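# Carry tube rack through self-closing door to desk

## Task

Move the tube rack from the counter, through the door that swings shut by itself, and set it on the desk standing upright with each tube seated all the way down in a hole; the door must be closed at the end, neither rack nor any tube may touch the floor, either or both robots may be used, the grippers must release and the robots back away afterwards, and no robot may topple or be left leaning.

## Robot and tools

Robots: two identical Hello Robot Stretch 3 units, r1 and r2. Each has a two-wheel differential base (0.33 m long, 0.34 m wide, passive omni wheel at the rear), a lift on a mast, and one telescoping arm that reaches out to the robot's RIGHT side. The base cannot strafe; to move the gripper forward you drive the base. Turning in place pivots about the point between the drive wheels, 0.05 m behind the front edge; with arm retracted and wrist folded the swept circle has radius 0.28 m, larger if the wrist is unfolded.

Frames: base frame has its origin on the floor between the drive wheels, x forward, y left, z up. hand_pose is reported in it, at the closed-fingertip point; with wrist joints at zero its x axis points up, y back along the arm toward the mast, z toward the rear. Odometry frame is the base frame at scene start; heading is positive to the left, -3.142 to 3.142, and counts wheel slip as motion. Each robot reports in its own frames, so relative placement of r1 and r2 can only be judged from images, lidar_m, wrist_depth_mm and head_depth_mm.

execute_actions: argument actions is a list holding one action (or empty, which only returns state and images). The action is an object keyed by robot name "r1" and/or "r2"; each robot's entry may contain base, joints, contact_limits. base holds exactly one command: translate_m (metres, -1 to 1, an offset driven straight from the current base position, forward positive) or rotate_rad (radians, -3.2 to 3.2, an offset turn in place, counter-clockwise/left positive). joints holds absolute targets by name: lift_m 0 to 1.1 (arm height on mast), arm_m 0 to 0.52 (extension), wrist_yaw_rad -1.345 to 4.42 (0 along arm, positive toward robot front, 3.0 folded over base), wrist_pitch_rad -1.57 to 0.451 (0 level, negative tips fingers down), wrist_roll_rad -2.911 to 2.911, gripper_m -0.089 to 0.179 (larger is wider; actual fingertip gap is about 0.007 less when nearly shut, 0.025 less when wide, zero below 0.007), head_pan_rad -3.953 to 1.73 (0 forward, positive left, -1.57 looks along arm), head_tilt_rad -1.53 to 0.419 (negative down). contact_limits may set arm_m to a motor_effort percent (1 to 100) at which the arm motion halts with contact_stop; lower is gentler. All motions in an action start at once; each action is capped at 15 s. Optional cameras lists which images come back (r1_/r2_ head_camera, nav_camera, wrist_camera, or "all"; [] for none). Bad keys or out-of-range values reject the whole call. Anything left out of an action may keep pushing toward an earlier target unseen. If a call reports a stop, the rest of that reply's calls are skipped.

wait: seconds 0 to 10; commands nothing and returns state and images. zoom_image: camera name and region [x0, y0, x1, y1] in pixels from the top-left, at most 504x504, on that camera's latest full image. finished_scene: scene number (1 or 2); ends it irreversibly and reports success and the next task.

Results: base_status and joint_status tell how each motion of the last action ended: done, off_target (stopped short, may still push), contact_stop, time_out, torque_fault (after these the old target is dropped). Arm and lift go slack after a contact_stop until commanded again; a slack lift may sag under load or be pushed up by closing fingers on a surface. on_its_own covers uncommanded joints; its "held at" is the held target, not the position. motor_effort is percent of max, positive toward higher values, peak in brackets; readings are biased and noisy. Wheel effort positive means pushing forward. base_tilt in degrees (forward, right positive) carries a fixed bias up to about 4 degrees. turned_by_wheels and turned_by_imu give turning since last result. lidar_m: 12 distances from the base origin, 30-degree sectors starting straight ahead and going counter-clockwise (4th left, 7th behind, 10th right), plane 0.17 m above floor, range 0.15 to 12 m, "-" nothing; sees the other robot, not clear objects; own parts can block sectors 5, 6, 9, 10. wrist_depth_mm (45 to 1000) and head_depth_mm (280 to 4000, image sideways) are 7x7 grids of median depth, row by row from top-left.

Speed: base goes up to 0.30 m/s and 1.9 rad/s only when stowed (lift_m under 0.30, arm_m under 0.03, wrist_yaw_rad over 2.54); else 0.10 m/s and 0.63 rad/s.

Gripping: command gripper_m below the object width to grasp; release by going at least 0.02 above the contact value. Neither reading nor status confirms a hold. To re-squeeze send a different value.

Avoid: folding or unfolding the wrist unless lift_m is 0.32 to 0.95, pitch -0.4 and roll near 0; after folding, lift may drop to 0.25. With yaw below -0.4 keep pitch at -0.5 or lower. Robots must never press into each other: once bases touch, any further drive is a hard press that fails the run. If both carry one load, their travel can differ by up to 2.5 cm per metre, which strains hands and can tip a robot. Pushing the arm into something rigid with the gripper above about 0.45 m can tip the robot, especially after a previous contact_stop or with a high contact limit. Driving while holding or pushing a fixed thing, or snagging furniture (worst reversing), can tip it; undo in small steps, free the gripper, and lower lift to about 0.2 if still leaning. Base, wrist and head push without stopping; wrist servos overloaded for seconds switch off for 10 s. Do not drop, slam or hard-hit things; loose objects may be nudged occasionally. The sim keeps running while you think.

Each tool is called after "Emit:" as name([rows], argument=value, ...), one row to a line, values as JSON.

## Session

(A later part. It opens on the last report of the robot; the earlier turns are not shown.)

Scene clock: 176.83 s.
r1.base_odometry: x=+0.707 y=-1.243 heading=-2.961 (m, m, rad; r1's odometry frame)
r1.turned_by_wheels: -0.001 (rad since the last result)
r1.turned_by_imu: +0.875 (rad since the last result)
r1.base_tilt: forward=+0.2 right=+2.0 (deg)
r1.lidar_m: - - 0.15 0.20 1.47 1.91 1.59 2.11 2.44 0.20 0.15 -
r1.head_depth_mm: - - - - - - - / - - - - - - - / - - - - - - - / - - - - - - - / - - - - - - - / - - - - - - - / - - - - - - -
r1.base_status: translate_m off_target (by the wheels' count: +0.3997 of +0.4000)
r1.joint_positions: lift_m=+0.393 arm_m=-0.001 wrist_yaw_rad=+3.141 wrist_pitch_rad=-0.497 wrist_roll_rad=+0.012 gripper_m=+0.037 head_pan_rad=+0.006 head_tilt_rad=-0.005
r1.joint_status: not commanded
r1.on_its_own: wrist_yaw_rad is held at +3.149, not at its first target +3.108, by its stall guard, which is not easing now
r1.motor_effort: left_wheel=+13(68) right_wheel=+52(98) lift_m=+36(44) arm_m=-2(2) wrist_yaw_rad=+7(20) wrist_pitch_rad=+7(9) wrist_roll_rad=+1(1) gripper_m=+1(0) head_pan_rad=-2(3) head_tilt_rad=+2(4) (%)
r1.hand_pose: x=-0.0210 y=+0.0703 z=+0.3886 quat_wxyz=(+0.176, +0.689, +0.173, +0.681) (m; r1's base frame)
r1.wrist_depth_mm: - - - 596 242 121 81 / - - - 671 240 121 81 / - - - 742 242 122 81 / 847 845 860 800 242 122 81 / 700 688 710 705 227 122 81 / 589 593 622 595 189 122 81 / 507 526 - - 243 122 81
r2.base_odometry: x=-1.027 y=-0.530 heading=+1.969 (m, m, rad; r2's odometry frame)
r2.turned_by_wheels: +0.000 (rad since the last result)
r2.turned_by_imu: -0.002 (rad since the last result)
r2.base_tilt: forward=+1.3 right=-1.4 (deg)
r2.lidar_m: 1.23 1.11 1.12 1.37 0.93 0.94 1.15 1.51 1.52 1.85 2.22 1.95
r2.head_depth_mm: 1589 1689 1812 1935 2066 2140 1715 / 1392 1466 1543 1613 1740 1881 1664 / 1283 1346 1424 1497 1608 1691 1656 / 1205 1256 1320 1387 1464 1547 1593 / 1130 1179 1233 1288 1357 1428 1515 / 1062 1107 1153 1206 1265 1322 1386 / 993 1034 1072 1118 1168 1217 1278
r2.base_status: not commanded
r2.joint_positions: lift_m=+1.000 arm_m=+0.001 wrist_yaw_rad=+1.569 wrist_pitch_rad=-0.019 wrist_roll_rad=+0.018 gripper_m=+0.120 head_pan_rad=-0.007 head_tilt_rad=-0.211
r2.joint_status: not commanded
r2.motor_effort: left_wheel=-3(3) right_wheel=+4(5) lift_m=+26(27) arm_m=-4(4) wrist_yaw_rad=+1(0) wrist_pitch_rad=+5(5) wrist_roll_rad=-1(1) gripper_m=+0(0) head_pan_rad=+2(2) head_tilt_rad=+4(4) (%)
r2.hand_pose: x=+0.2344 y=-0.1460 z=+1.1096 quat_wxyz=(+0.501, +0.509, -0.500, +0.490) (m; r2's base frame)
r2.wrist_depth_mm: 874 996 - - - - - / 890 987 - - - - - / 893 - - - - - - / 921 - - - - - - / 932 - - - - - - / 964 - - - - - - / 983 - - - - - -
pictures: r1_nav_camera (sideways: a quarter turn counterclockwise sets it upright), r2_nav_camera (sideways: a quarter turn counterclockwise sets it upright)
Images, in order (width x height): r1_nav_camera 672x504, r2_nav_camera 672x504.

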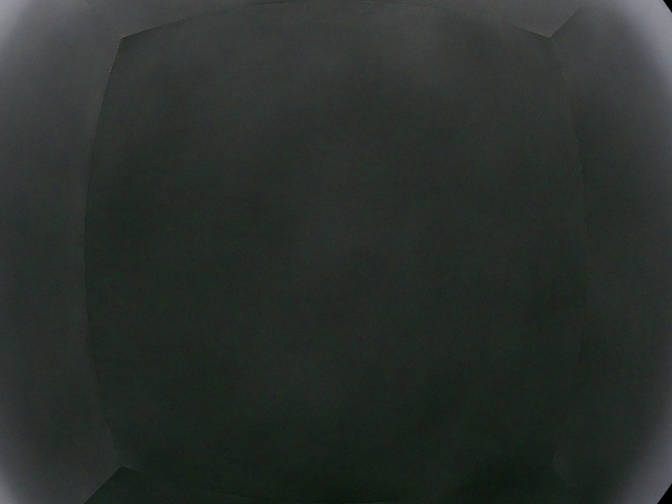

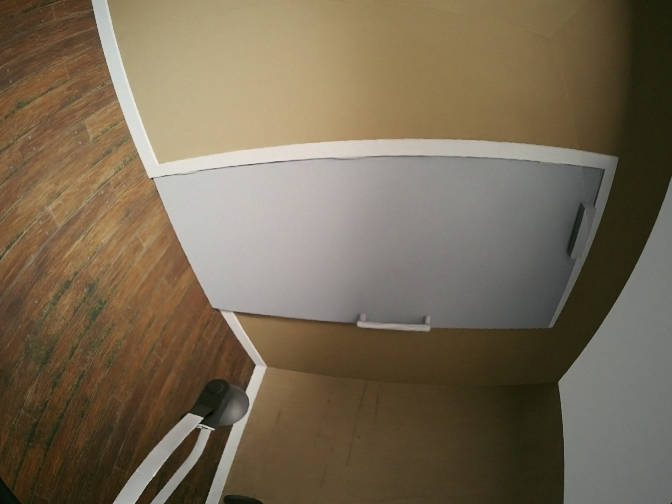

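Emit:
execute_actions([
  {"r1":{"base":{"translate_m":-0.45}},"r2":{"base":{"rotate_rad":-0.12},"joints":{"lift_m":1.1}}},
], cameras=[])

Emit:
execute_actions([
  {"r2":{"base":{"translate_m":0.9}}},
], cameras=["r2_wrist_camera","r1_nav_camera"])

Scene clock: 183.87 s.
r1.base_odometry: x=+1.150 y=-1.162 heading=-2.961 (m, m, rad; r1's odometry frame)
r1.turned_by_wheels: +0.000 (rad since the last result)
r1.turned_by_imu: +0.025 (rad since the last result)
r1.base_tilt: forward=+0.1 right=+1.9 (deg)
r1.lidar_m: 0.48 0.50 0.65 1.34 1.46 1.54 1.14 1.65 2.18 1.91 0.60 0.50
r1.head_depth_mm: 452 452 452 452 452 452 452 / 447 447 447 447 447 447 447 / 443 442 442 442 442 442 442 / 437 438 437 437 437 437 437 / 432 433 432 433 433 432 432 / 428 428 427 428 427 428 428 / 423 424 424 424 423 423 423
r1.base_status: done
r1.joint_positions: lift_m=+0.393 arm_m=-0.001 wrist_yaw_rad=+3.147 wrist_pitch_rad=-0.497 wrist_roll_rad=+0.012 gripper_m=+0.037 head_pan_rad=+0.006 head_tilt_rad=-0.005
r1.joint_status: not commanded
r1.on_its_own: wrist_yaw_rad is held at +3.149, not at its first target +3.108, by its stall guard, which is not easing now
r1.motor_effort: left_wheel=+0(12) right_wheel=+0(45) lift_m=+36(36) arm_m=-2(2) wrist_yaw_rad=+2(7) wrist_pitch_rad=+7(7) wrist_roll_rad=+1(1) gripper_m=+0(0) head_pan_rad=-3(3) head_tilt_rad=+3(2) (%)
r1.hand_pose: x=-0.0225 y=+0.0703 z=+0.3886 quat_wxyz=(+0.173, +0.689, +0.175, +0.682) (m; r1's base frame)
r1.wrist_depth_mm: - - - - - 648 545 / - - - - - 685 543 / - - - - - 743 557 / 841 839 854 844 859 799 549 / 704 699 705 706 703 692 550 / 591 591 620 595 594 577 547 / 512 516 - - 503 512 508
r2.base_odometry: x=-1.027 y=-0.530 heading=+1.849 (m, m, rad; r2's odometry frame)
r2.turned_by_wheels: -0.120 (rad since the last result)
r2.turned_by_imu: -0.122 (rad since the last result)
r2.base_tilt: forward=+1.4 right=-1.4 (deg)
r2.lidar_m: 1.31 1.12 1.11 1.27 0.94 0.93 1.06 1.51 1.51 1.72 2.22 2.22
r2.head_depth_mm: 1948 2069 2226 2364 2470 2107 1664 / 1707 1815 1929 2041 2207 2168 1654 / 1528 1601 1678 1774 1879 1999 1666 / 1385 1448 1509 1585 1683 1782 1659 / 1250 1298 1370 1428 1508 1569 1606 / 1150 1203 1245 1300 1363 1423 1485 / 1071 1103 1149 1186 1244 1294 1350
r2.base_status: done
r2.joint_positions: lift_m=+1.099 arm_m=+0.001 wrist_yaw_rad=+1.569 wrist_pitch_rad=-0.019 wrist_roll_rad=+0.018 gripper_m=+0.120 head_pan_rad=-0.007 head_tilt_rad=-0.211
r2.joint_status: all done
joint sent to its limit — the command would take r2.lift_m past its upper limit, so that joint was sent only as far as its limit.
r2.motor_effort: left_wheel=+3(3) right_wheel=-6(6) lift_m=+26(28) arm_m=-4(4) wrist_yaw_rad=-1(1) wrist_pitch_rad=+5(5) wrist_roll_rad=-1(1) gripper_m=+0(1) head_pan_rad=+2(2) head_tilt_rad=+4(4) (%)
r2.hand_pose: x=+0.2344 y=-0.1460 z=+1.2084 quat_wxyz=(+0.501, +0.509, -0.500, +0.490) (m; r2's base frame)
r2.wrist_depth_mm: 919 - - - - - - / 932 - - - - - - / 925 - - - - - - / 945 - - - - - - / 950 - - - - - - / 958 - - - - - - / 989 - - - - - -
pictures: none
No camera images: the call's "cameras" was empty. Leave "cameras" out to get every camera's image.

Scene clock: 194.17 s.
r1.base_odometry: x=+1.150 y=-1.162 heading=-2.961 (m, m, rad; r1's odometry frame)
r1.turned_by_wheels: +0.000 (rad since the last result)
r1.turned_by_imu: -0.001 (rad since the last result)
r1.base_tilt: forward=+0.1 right=+1.9 (deg)
r1.lidar_m: 0.48 0.50 0.66 1.34 1.46 1.55 1.14 1.65 2.19 1.91 0.60 0.50
r1.head_depth_mm: 452 452 453 451 452 452 453 / 447 447 446 447 447 447 446 / 443 443 442 442 442 442 442 / 437 437 437 437 437 438 437 / 433 433 433 431 432 432 432 / 428 428 427 427 428 428 427 / 424 424 424 423 423 422 423
r1.base_status: not commanded
r1.joint_positions: lift_m=+0.393 arm_m=-0.001 wrist_yaw_rad=+3.147 wrist_pitch_rad=-0.497 wrist_roll_rad=+0.012 gripper_m=+0.037 head_pan_rad=+0.006 head_tilt_rad=-0.005
r1.joint_status: not commanded
r1.on_its_own: wrist_yaw_rad is held at +3.149, not at its first target +3.108, by its stall guard, which is not easing now
r1.motor_effort: left_wheel=+0(0) right_wheel=+1(0) lift_m=+36(36) arm_m=-2(2) wrist_yaw_rad=+1(1) wrist_pitch_rad=+7(7) wrist_roll_rad=+0(0) gripper_m=+0(0) head_pan_rad=-2(2) head_tilt_rad=+3(2) (%)
r1.hand_pose: x=-0.0225 y=+0.0703 z=+0.3886 quat_wxyz=(+0.173, +0.689, +0.175, +0.682) (m; r1's base frame)
r1.wrist_depth_mm: - - - - - 647 541 / - - - - - 680 541 / - - - - - 716 543 / 845 847 839 852 845 782 557 / 694 711 688 696 707 687 550 / 593 598 618 585 607 586 561 / 517 515 - - 499 513 501
r2.base_odometry: x=-1.274 y=+0.335 heading=+1.849 (m, m, rad; r2's odometry frame)
r2.turned_by_wheels: +0.000 (rad since the last result)
r2.turned_by_imu: +0.000 (rad since the last result)
r2.base_tilt: forward=+1.3 right=-1.3 (deg)
r2.lidar_m: 0.59 0.50 0.50 0.57 0.95 1.59 1.81 2.13 2.13 1.85 1.57 1.06
r2.head_depth_mm: 827 881 946 1020 1101 1199 1332 / 729 766 783 821 909 978 1093 / 648 686 721 764 806 867 927 / 587 617 644 678 717 756 804 / 536 558 586 613 643 673 710 / 493 513 534 555 581 608 636 / 457 473 490 511 530 552 576
r2.base_status: done
r2.joint_positions: lift_m=+1.099 arm_m=+0.001 wrist_yaw_rad=+1.569 wrist_pitch_rad=-0.019 wrist_roll_rad=+0.018 gripper_m=+0.120 head_pan_rad=-0.007 head_tilt_rad=-0.211
r2.joint_status: not commanded
r2.motor_effort: left_wheel=+3(6) right_wheel=-5(5) lift_m=+26(26) arm_m=-4(4) wrist_yaw_rad=+0(1) wrist_pitch_rad=+5(5) wrist_roll_rad=-1(1) gripper_m=-1(1) head_pan_rad=+3(2) head_tilt_rad=+4(4) (%)
r2.hand_pose: x=+0.2344 y=-0.1460 z=+1.2084 quat_wxyz=(+0.501, +0.509, -0.500, +0.490) (m; r2's base frame)
r2.wrist_depth_mm: 420 489 577 734 987 - - / 429 496 604 741 - - - / 438 500 611 764 - - - / 446 520 633 777 - - - / 448 510 677 803 - - - / 460 502 679 865 - - - / 466 563 695 885 - - -
pictures: r1_nav_camera (sideways: a quarter turn counterclockwise sets it upright), r2_wrist_camera
Images, in order (width x height): r1_nav_camera 672x504, r2_wrist_camera 644x364.

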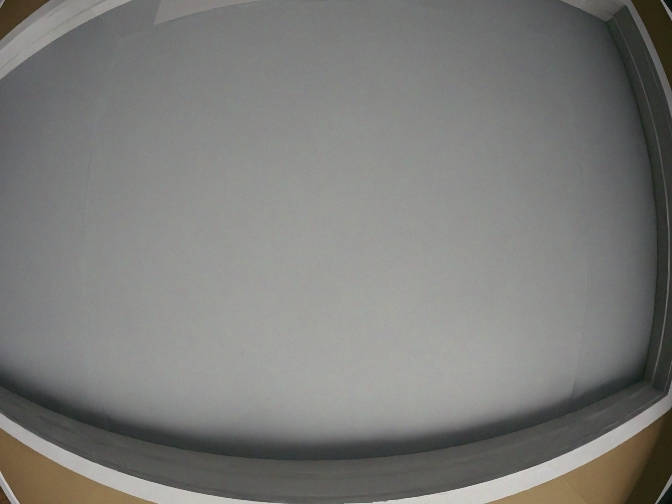

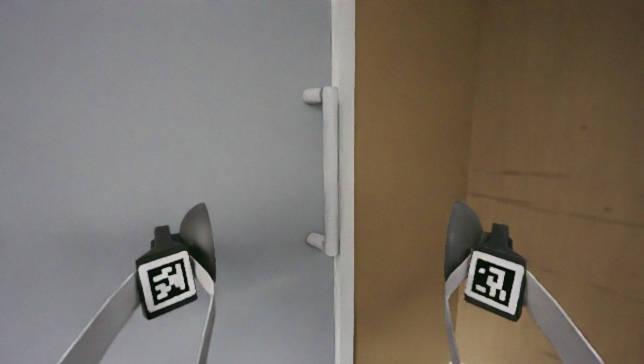

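Emit:
execute_actions([
  {"r2":{"base":{"translate_m":0.36}},"r1":{"base":{"rotate_rad":0.45}}},
], cameras=["r2_wrist_camera","r1_nav_camera"])

Scene clock: 199.17 s.
r1.base_odometry: x=+1.150 y=-1.162 heading=-2.511 (m, m, rad; r1's odometry frame)
r1.turned_by_wheels: +0.450 (rad since the last result)
r1.turned_by_imu: +0.443 (rad since the last result)
r1.base_tilt: forward=+0.1 right=+1.9 (deg)
r1.lidar_m: 0.49 0.61 1.08 1.44 1.74 1.20 1.14 2.04 2.33 0.66 0.50 0.48
r1.head_depth_mm: 416 415 414 414 413 412 411 / 432 431 431 430 429 428 427 / 450 450 449 447 447 446 445 / 469 469 467 466 466 465 463 / 491 491 489 488 487 484 484 / 515 513 510 509 509 507 506 / 540 538 536 534 533 533 531
r1.base_status: done
r1.joint_positions: lift_m=+0.393 arm_m=-0.001 wrist_yaw_rad=+3.147 wrist_pitch_rad=-0.497 wrist_roll_rad=+0.012 gripper_m=+0.037 head_pan_rad=+0.006 head_tilt_rad=-0.005
r1.joint_status: not commanded
r1.on_its_own: wrist_yaw_rad is held at +3.149, not at its first target +3.108, by its stall guard, which is not easing now
r1.motor_effort: left_wheel=-3(6) right_wheel=+5(9) lift_m=+37(36) arm_m=-2(2) wrist_yaw_rad=+1(1) wrist_pitch_rad=+7(7) wrist_roll_rad=+1(0) gripper_m=+0(0) head_pan_rad=-2(2) head_tilt_rad=+3(3) (%)
r1.hand_pose: x=-0.0225 y=+0.0703 z=+0.3886 quat_wxyz=(+0.173, +0.689, +0.175, +0.682) (m; r1's base frame)
r1.wrist_depth_mm: - - - - - - - / - - - - - - 937 / - - - - - - 866 / 839 864 853 860 832 850 774 / 688 702 706 697 698 698 675 / 585 582 605 588 601 586 586 / 511 527 - - 504 519 513
r2.base_odometry: x=-1.373 y=+0.681 heading=+1.850 (m, m, rad; r2's odometry frame)
r2.turned_by_wheels: +0.000 (rad since the last result)
r2.turned_by_imu: +0.000 (rad since the last result)
r2.base_tilt: forward=+1.4 right=-1.3 (deg)
r2.lidar_m: 0.30 0.25 0.25 0.29 0.48 1.90 2.11 2.37 2.37 1.53 1.31 0.54
r2.head_depth_mm: 387 414 416 462 484 511 433 / 341 361 383 409 437 471 494 / 305 320 338 358 379 404 433 / 284 292 303 318 335 354 376 / - - 285 290 300 316 332 / - - - - - 290 298 / - - - - - - -
r2.base_status: done
r2.joint_positions: lift_m=+1.099 arm_m=+0.001 wrist_yaw_rad=+1.569 wrist_pitch_rad=-0.019 wrist_roll_rad=+0.018 gripper_m=+0.120 head_pan_rad=-0.007 head_tilt_rad=-0.211
r2.joint_status: not commanded
r2.motor_effort: left_wheel=+2(6) right_wheel=-5(7) lift_m=+26(26) arm_m=-4(4) wrist_yaw_rad=+0(1) wrist_pitch_rad=+5(5) wrist_roll_rad=+0(1) gripper_m=+0(0) head_pan_rad=+1(2) head_tilt_rad=+4(4) (%)
r2.hand_pose: x=+0.2344 y=-0.1460 z=+1.2084 quat_wxyz=(+0.501, +0.509, -0.500, +0.490) (m; r2's base frame)
r2.wrist_depth_mm: 234 267 323 410 531 836 871 / 239 274 330 373 567 898 891 / 243 279 339 400 592 953 919 / 246 286 352 413 617 998 933 / 249 286 367 430 623 - 961 / 257 277 372 438 675 - 968 / 258 314 378 435 691 - 980
pictures: r1_nav_camera (sideways: a quarter turn counterclockwise sets it upright), r2_wrist_camera
Images, in order (width x height): r1_nav_camera 672x504, r2_wrist_camera 644x364.

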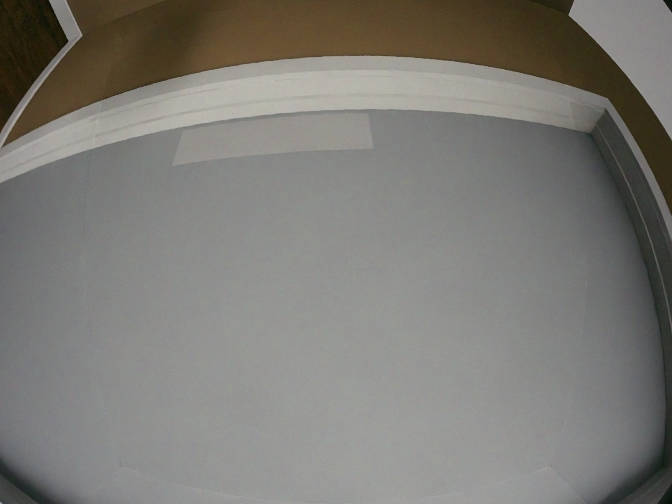

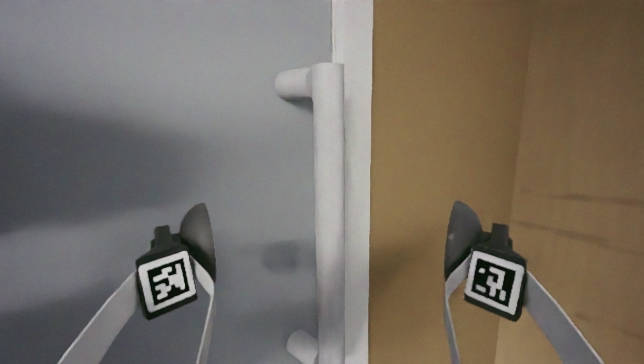

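Emit:
execute_actions([
  {"r2":{"base":{"translate_m":0.13}},"r1":{"base":{"rotate_rad":-0.1}}},
], cameras=[])

Emit:
execute_actions([
  {"r2":{"joints":{"gripper_m":-0.02}},"r1":{"base":{"translate_m":0.3}}},
], cameras=["r2_wrist_camera"])

Emit:
execute_actions([
  {"r2":{"base":{"translate_m":-0.3}},"r1":{"base":{"translate_m":0.35}}},
], cameras=["r2_wrist_camera","r2_nav_camera","r1_nav_camera"])

Scene clock: 203.23 s.
r1.base_odometry: x=+1.150 y=-1.162 heading=-2.611 (m, m, rad; r1's odometry frame)
r1.turned_by_wheels: -0.100 (rad since the last result)
r1.turned_by_imu: -0.099 (rad since the last result)
r1.base_tilt: forward=+0.3 right=+1.8 (deg)
r1.lidar_m: 0.48 0.57 0.87 1.43 1.69 1.61 1.14 1.91 2.33 0.76 0.50 0.48
r1.head_depth_mm: 416 415 414 413 413 413 411 / 427 426 425 425 425 424 424 / 440 439 438 437 437 436 436 / 454 453 451 452 450 449 448 / 467 465 466 464 464 463 463 / 483 482 480 479 478 478 476 / 499 498 496 497 495 494 491
r1.base_status: done
r1.joint_positions: lift_m=+0.393 arm_m=-0.001 wrist_yaw_rad=+3.147 wrist_pitch_rad=-0.497 wrist_roll_rad=+0.012 gripper_m=+0.037 head_pan_rad=+0.006 head_tilt_rad=-0.005
r1.joint_status: not commanded
r1.on_its_own: wrist_yaw_rad is held at +3.149, not at its first target +3.108, by its stall guard, which is not easing now
r1.motor_effort: left_wheel=+2(4) right_wheel=-5(4) lift_m=+35(36) arm_m=-2(2) wrist_yaw_rad=+2(2) wrist_pitch_rad=+8(7) wrist_roll_rad=+1(1) gripper_m=+0(1) head_pan_rad=-3(3) head_tilt_rad=+3(3) (%)
r1.hand_pose: x=-0.0225 y=+0.0703 z=+0.3886 quat_wxyz=(+0.173, +0.689, +0.175, +0.682) (m; r1's base frame)
r1.wrist_depth_mm: - - - - - - 789 / - - - - - - 762 / - - - - - - 712 / 853 861 837 860 859 839 656 / 703 698 689 703 687 698 675 / 591 595 614 598 599 593 582 / 509 525 - - 504 519 508
r2.base_odometry: x=-1.409 y=+0.806 heading=+1.850 (m, m, rad; r2's odometry frame)
r2.turned_by_wheels: +0.000 (rad since the last result)
r2.turned_by_imu: +0.000 (rad since the last result)
r2.base_tilt: forward=+1.3 right=-1.3 (deg)
r2.lidar_m: 0.19 0.16 0.16 0.19 0.31 2.01 2.21 2.47 2.46 1.42 1.21 0.35
r2.head_depth_mm: - - - 291 305 330 369 / - - - - - 291 304 / - - - - - - - / - - - - - - - / - - - - - - - / - - - - - - - / - - - - - - -
r2.base_status: done
r2.joint_positions: lift_m=+1.099 arm_m=+0.001 wrist_yaw_rad=+1.569 wrist_pitch_rad=-0.019 wrist_roll_rad=+0.018 gripper_m=+0.120 head_pan_rad=-0.007 head_tilt_rad=-0.211
r2.joint_status: not commanded
r2.motor_effort: left_wheel=+2(6) right_wheel=-5(7) lift_m=+26(26) arm_m=-4(4) wrist_yaw_rad=-1(1) wrist_pitch_rad=+5(5) wrist_roll_rad=-1(1) gripper_m=-1(1) head_pan_rad=+2(2) head_tilt_rad=+4(4) (%)
r2.hand_pose: x=+0.2344 y=-0.1460 z=+1.2084 quat_wxyz=(+0.501, +0.509, -0.500, +0.490) (m; r2's base frame)
r2.wrist_depth_mm: 167 189 228 267 382 581 812 / 170 193 229 198 399 610 804 / 173 198 239 205 417 652 843 / 176 201 247 213 437 714 850 / 179 201 259 222 445 922 854 / 181 196 264 230 470 - 902 / 182 221 268 241 498 872 898
pictures: none
No camera images: the call's "cameras" was empty. Leave "cameras" out to get every camera's image.

Scene clock: 207.40 s.
r1.base_odometry: x=+0.891 y=-1.314 heading=-2.611 (m, m, rad; r1's odometry frame)
r1.turned_by_wheels: +0.000 (rad since the last result)
r1.turned_by_imu: -0.001 (rad since the last result)
r1.base_tilt: forward=+0.0 right=+1.8 (deg)
r1.lidar_m: 0.20 0.24 0.43 1.34 1.58 1.90 1.43 2.24 2.41 0.38 0.23 0.20
r1.head_depth_mm: - - - - - - - / - - - - - - - / - - - - - - - / - - - - - - - / - - - - - - - / - - - - - - - / - - - - - - -
r1.base_status: done
r1.joint_positions: lift_m=+0.393 arm_m=-0.001 wrist_yaw_rad=+3.147 wrist_pitch_rad=-0.497 wrist_roll_rad=+0.012 gripper_m=+0.037 head_pan_rad=+0.006 head_tilt_rad=-0.005
r1.joint_status: not commanded
r1.on_its_own: wrist_yaw_rad is held at +3.149, not at its first target +3.108, by its stall guard, which is not easing now
r1.motor_effort: left_wheel=+2(5) right_wheel=-5(6) lift_m=+36(36) arm_m=-2(2) wrist_yaw_rad=+1(2) wrist_pitch_rad=+7(7) wrist_roll_rad=+0(0) gripper_m=+0(0) head_pan_rad=-3(2) head_tilt_rad=+2(3) (%)
r1.hand_pose: x=-0.0225 y=+0.0703 z=+0.3886 quat_wxyz=(+0.173, +0.689, +0.175, +0.682) (m; r1's base frame)
r1.wrist_depth_mm: - - - - - 493 402 / - - - - - 504 382 / - - - - - 530 363 / 863 849 873 865 825 589 342 / 693 699 698 696 707 589 325 / 599 602 619 589 612 546 311 / 510 530 - - 502 485 297
r2.base_odometry: x=-1.409 y=+0.806 heading=+1.850 (m, m, rad; r2's odometry frame)
r2.turned_by_wheels: +0.000 (rad since the last result)
r2.turned_by_imu: -0.001 (rad since the last result)
r2.base_tilt: forward=+1.5 right=-1.3 (deg)
r2.lidar_m: 0.19 0.16 0.16 0.19 0.31 2.01 2.22 2.47 2.46 1.42 1.21 0.35
r2.head_depth_mm: - - - 291 305 333 368 / - - - - - 291 304 / - - - - - - - / - - - - - - - / - - - - - - - / - - - - - - - / - - - - - - -
r2.base_status: not commanded
r2.joint_positions: lift_m=+1.099 arm_m=+0.001 wrist_yaw_rad=+1.569 wrist_pitch_rad=-0.019 wrist_roll_rad=+0.018 gripper_m=-0.020 head_pan_rad=-0.007 head_tilt_rad=-0.211
r2.joint_status: all done
r2.motor_effort: left_wheel=+1(2) right_wheel=-5(5) lift_m=+26(26) arm_m=-4(4) wrist_yaw_rad=+0(1) wrist_pitch_rad=+5(5) wrist_roll_rad=-1(1) gripper_m=-9(94) head_pan_rad=+2(1) head_tilt_rad=+4(4) (%)
r2.hand_pose: x=+0.2344 y=-0.1460 z=+1.2084 quat_wxyz=(+0.501, +0.509, -0.500, +0.490) (m; r2's base frame)
r2.wrist_depth_mm: 168 190 230 267 385 584 815 / 170 194 229 199 401 617 813 / 172 197 240 206 413 653 836 / 176 202 245 213 436 720 860 / 178 205 251 - 470 769 860 / 181 210 249 232 544 831 875 / 186 214 275 242 474 905 927
pictures: r2_wrist_camera
Images, in order (width x height): r2_wrist_camera 644x364.

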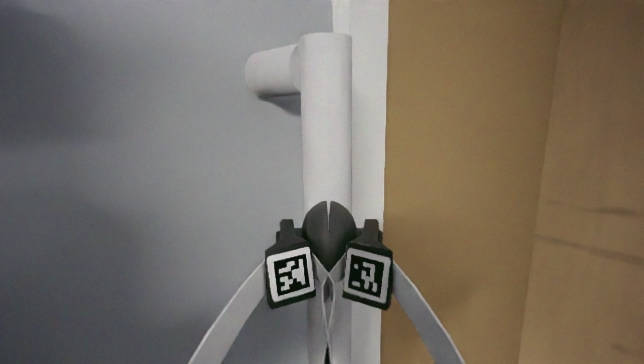

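Scene clock: 211.87 s.
r1.base_odometry: x=+0.590 y=-1.491 heading=-2.611 (m, m, rad; r1's odometry frame)
r1.turned_by_wheels: +0.000 (rad since the last result)
r1.turned_by_imu: -0.380 (rad since the last result)
r1.base_tilt: forward=+0.0 right=+1.9 (deg)
r1.lidar_m: - - 0.15 0.20 1.34 1.72 1.62 1.62 2.59 0.20 0.15 -
r1.head_depth_mm: - - - - - - - / - - - - - - - / - - - - - - - / - - - - - - - / - - - - - - - / - - - - - - - / - - - - - - -
r1.base_status: translate_m off_target (by the wheels' count: +0.3497 of +0.3500)
r1.joint_positions: lift_m=+0.393 arm_m=-0.002 wrist_yaw_rad=+3.142 wrist_pitch_rad=-0.497 wrist_roll_rad=+0.012 gripper_m=+0.037 head_pan_rad=+0.003 head_tilt_rad=-0.007
r1.joint_status: not commanded
r1.on_its_own: wrist_yaw_rad is held at +3.149, not at its first target +3.108, by its stall guard, which is not easing now; left_wheel is at rest, and its effort (+22) is outside its rest range (-18 to +18); right_wheel is at rest, and its effort (+40) is outside its rest range (-18 to +18)
r1.motor_effort: left_wheel=+22(65) right_wheel=+40(89) lift_m=+38(42) arm_m=+0(2) wrist_yaw_rad=+6(37) wrist_pitch_rad=+8(9) wrist_roll_rad=+1(1) gripper_m=-1(0) head_pan_rad=-1(2) head_tilt_rad=+3(4) (%)
r1.hand_pose: x=-0.0213 y=+0.0705 z=+0.3885 quat_wxyz=(+0.175, +0.689, +0.173, +0.682) (m; r1's base frame)
r1.wrist_depth_mm: - - - 486 243 122 81 / - - - 538 242 122 81 / - - - 580 244 122 81 / 866 856 833 650 243 123 82 / 687 689 706 695 227 122 82 / 594 588 613 594 191 122 82 / 508 527 - - 243 123 81
r2.base_odometry: x=-1.326 y=+0.518 heading=+1.850 (m, m, rad; r2's odometry frame)
r2.turned_by_wheels: +0.000 (rad since the last result)
r2.turned_by_imu: -0.001 (rad since the last result)
r2.base_tilt: forward=+1.4 right=-1.3 (deg)
r2.lidar_m: 0.39 0.34 0.34 0.41 0.71 1.76 1.96 2.26 2.25 1.68 1.43 0.64
r2.head_depth_mm: 477 507 529 566 594 570 953 / 431 454 482 512 545 581 632 / 392 412 435 459 485 515 551 / 360 377 395 415 437 461 490 / 332 347 363 379 398 418 441 / 308 321 335 349 365 382 400 / 289 299 311 323 336 350 366
r2.base_status: done
r2.joint_positions: lift_m=+1.099 arm_m=+0.001 wrist_yaw_rad=+1.569 wrist_pitch_rad=-0.019 wrist_roll_rad=+0.018 gripper_m=-0.020 head_pan_rad=-0.007 head_tilt_rad=-0.211
r2.joint_status: not commanded
r2.motor_effort: left_wheel=+3(2) right_wheel=-5(11) lift_m=+26(26) arm_m=-4(4) wrist_yaw_rad=+1(0) wrist_pitch_rad=+5(5) wrist_roll_rad=-1(1) gripper_m=-9(9) head_pan_rad=+2(3) head_tilt_rad=+4(4) (%)
r2.hand_pose: x=+0.2344 y=-0.1460 z=+1.2084 quat_wxyz=(+0.501, +0.509, -0.500, +0.490) (m; r2's base frame)
r2.wrist_depth_mm: 290 329 389 465 769 - 1000 / 295 335 397 468 784 - 998 / 300 346 406 491 826 - - / 308 354 413 500 852 - - / 310 358 427 - 919 - - / 317 367 430 544 - - - / 323 381 469 577 921 - -
pictures: r1_nav_camera (sideways: a quarter turn counterclockwise sets it upright), r2_nav_camera (sideways: a quarter turn counterclockwise sets it upright), r2_wrist_camera
Images, in order (width x height): r1_nav_camera 672x504, r2_nav_camera 672x504, r2_wrist_camera 644x364.

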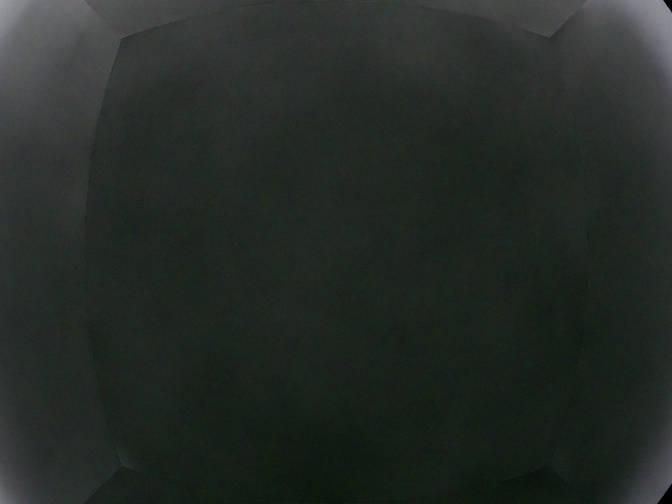

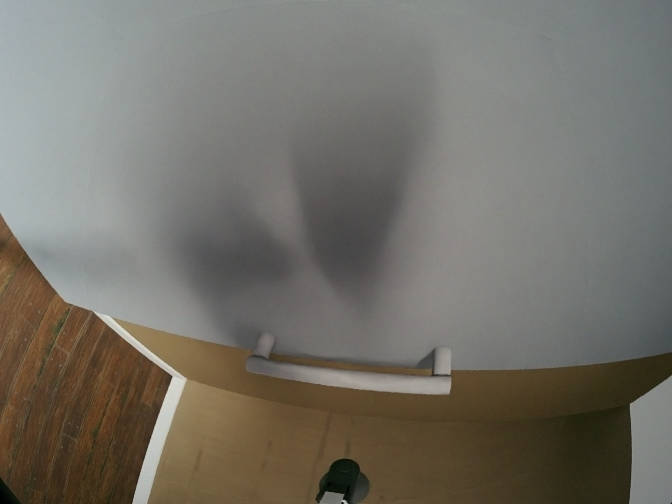

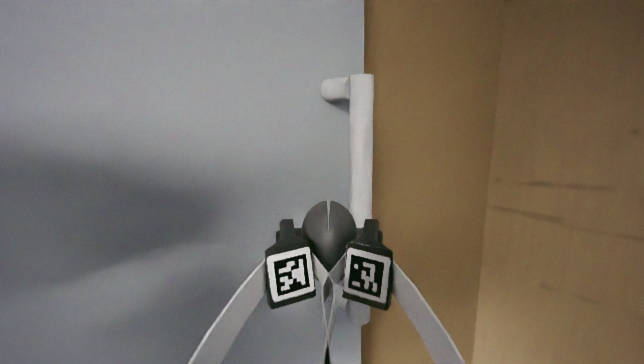

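Emit:
execute_actions([
  {"r2":{"base":{"rotate_rad":-0.06},"joints":{"gripper_m":0.12}},"r1":{"base":{"translate_m":-0.55}}},
], cameras=["r1_nav_camera"])

Scene clock: 218.90 s.
r1.base_odometry: x=+1.064 y=-1.212 heading=-2.611 (m, m, rad; r1's odometry frame)
r1.turned_by_wheels: +0.000 (rad since the last result)
r1.turned_by_imu: +0.002 (rad since the last result)
r1.base_tilt: forward=+0.3 right=+1.9 (deg)
r1.lidar_m: 0.56 0.57 0.65 1.26 1.29 1.38 1.53 1.10 2.01 2.48 0.74 0.60
r1.head_depth_mm: 542 542 542 543 543 543 543 / 534 533 535 534 533 533 535 / 525 526 525 526 526 526 525 / 517 518 519 518 518 520 518 / 509 509 510 510 510 510 511 / 502 502 502 501 503 503 503 / 495 494 494 495 496 495 496
r1.base_status: done
r1.joint_positions: lift_m=+0.393 arm_m=-0.002 wrist_yaw_rad=+3.147 wrist_pitch_rad=-0.497 wrist_roll_rad=+0.012 gripper_m=+0.037 head_pan_rad=+0.003 head_tilt_rad=-0.007
r1.joint_status: not commanded
r1.on_its_own: wrist_yaw_rad is held at +3.149, not at its first target +3.108, by its stall guard, which is not easing now
r1.motor_effort: left_wheel=-1(17) right_wheel=+0(35) lift_m=+39(38) arm_m=+0(0) wrist_yaw_rad=+2(6) wrist_pitch_rad=+8(7) wrist_roll_rad=+1(1) gripper_m=+1(0) head_pan_rad=-1(1) head_tilt_rad=+4(3) (%)
r1.hand_pose: x=-0.0225 y=+0.0705 z=+0.3885 quat_wxyz=(+0.173, +0.688, +0.175, +0.682) (m; r1's base frame)
r1.wrist_depth_mm: - - - - - 744 508 / - - - - - 739 534 / - - - - - 779 572 / 854 876 858 867 843 760 614 / 710 701 705 696 702 696 627 / 587 588 616 593 592 592 568 / 514 531 - - 502 517 512
r2.base_odometry: x=-1.326 y=+0.518 heading=+1.790 (m, m, rad; r2's odometry frame)
r2.turned_by_wheels: -0.060 (rad since the last result)
r2.turned_by_imu: -0.062 (rad since the last result)
r2.base_tilt: forward=+1.5 right=-1.4 (deg)
r2.lidar_m: 0.45 0.37 0.37 0.41 0.65 1.76 1.91 2.27 2.26 1.75 1.44 0.88
r2.head_depth_mm: 671 717 771 837 902 984 1125 / 574 606 599 558 679 776 882 / 509 535 559 599 637 667 728 / 453 474 498 524 552 584 622 / 409 427 446 466 488 515 541 / 373 387 403 420 437 457 480 / 342 354 368 381 396 411 430
r2.base_status: done
r2.joint_positions: lift_m=+1.099 arm_m=+0.001 wrist_yaw_rad=+1.569 wrist_pitch_rad=-0.019 wrist_roll_rad=+0.018 gripper_m=+0.120 head_pan_rad=-0.007 head_tilt_rad=-0.211
r2.joint_status: all done
r2.motor_effort: left_wheel=+2(5) right_wheel=-5(9) lift_m=+26(26) arm_m=-4(4) wrist_yaw_rad=+1(0) wrist_pitch_rad=+5(5) wrist_roll_rad=-1(1) gripper_m=-1(92) head_pan_rad=+2(2) head_tilt_rad=+4(4) (%)
r2.hand_pose: x=+0.2344 y=-0.1460 z=+1.2084 quat_wxyz=(+0.501, +0.509, -0.500, +0.490) (m; r2's base frame)
r2.wrist_depth_mm: 329 389 478 589 854 - 970 / 344 394 482 619 920 - 987 / 344 401 496 623 941 - - / 351 408 516 653 984 - - / 352 410 549 673 - - - / 359 397 549 701 - - - / 362 447 553 720 - - -
pictures: r1_nav_camera (sideways: a quarter turn counterclockwise sets it upright)
Images, in order (width x height): r1_nav_camera 672x504.

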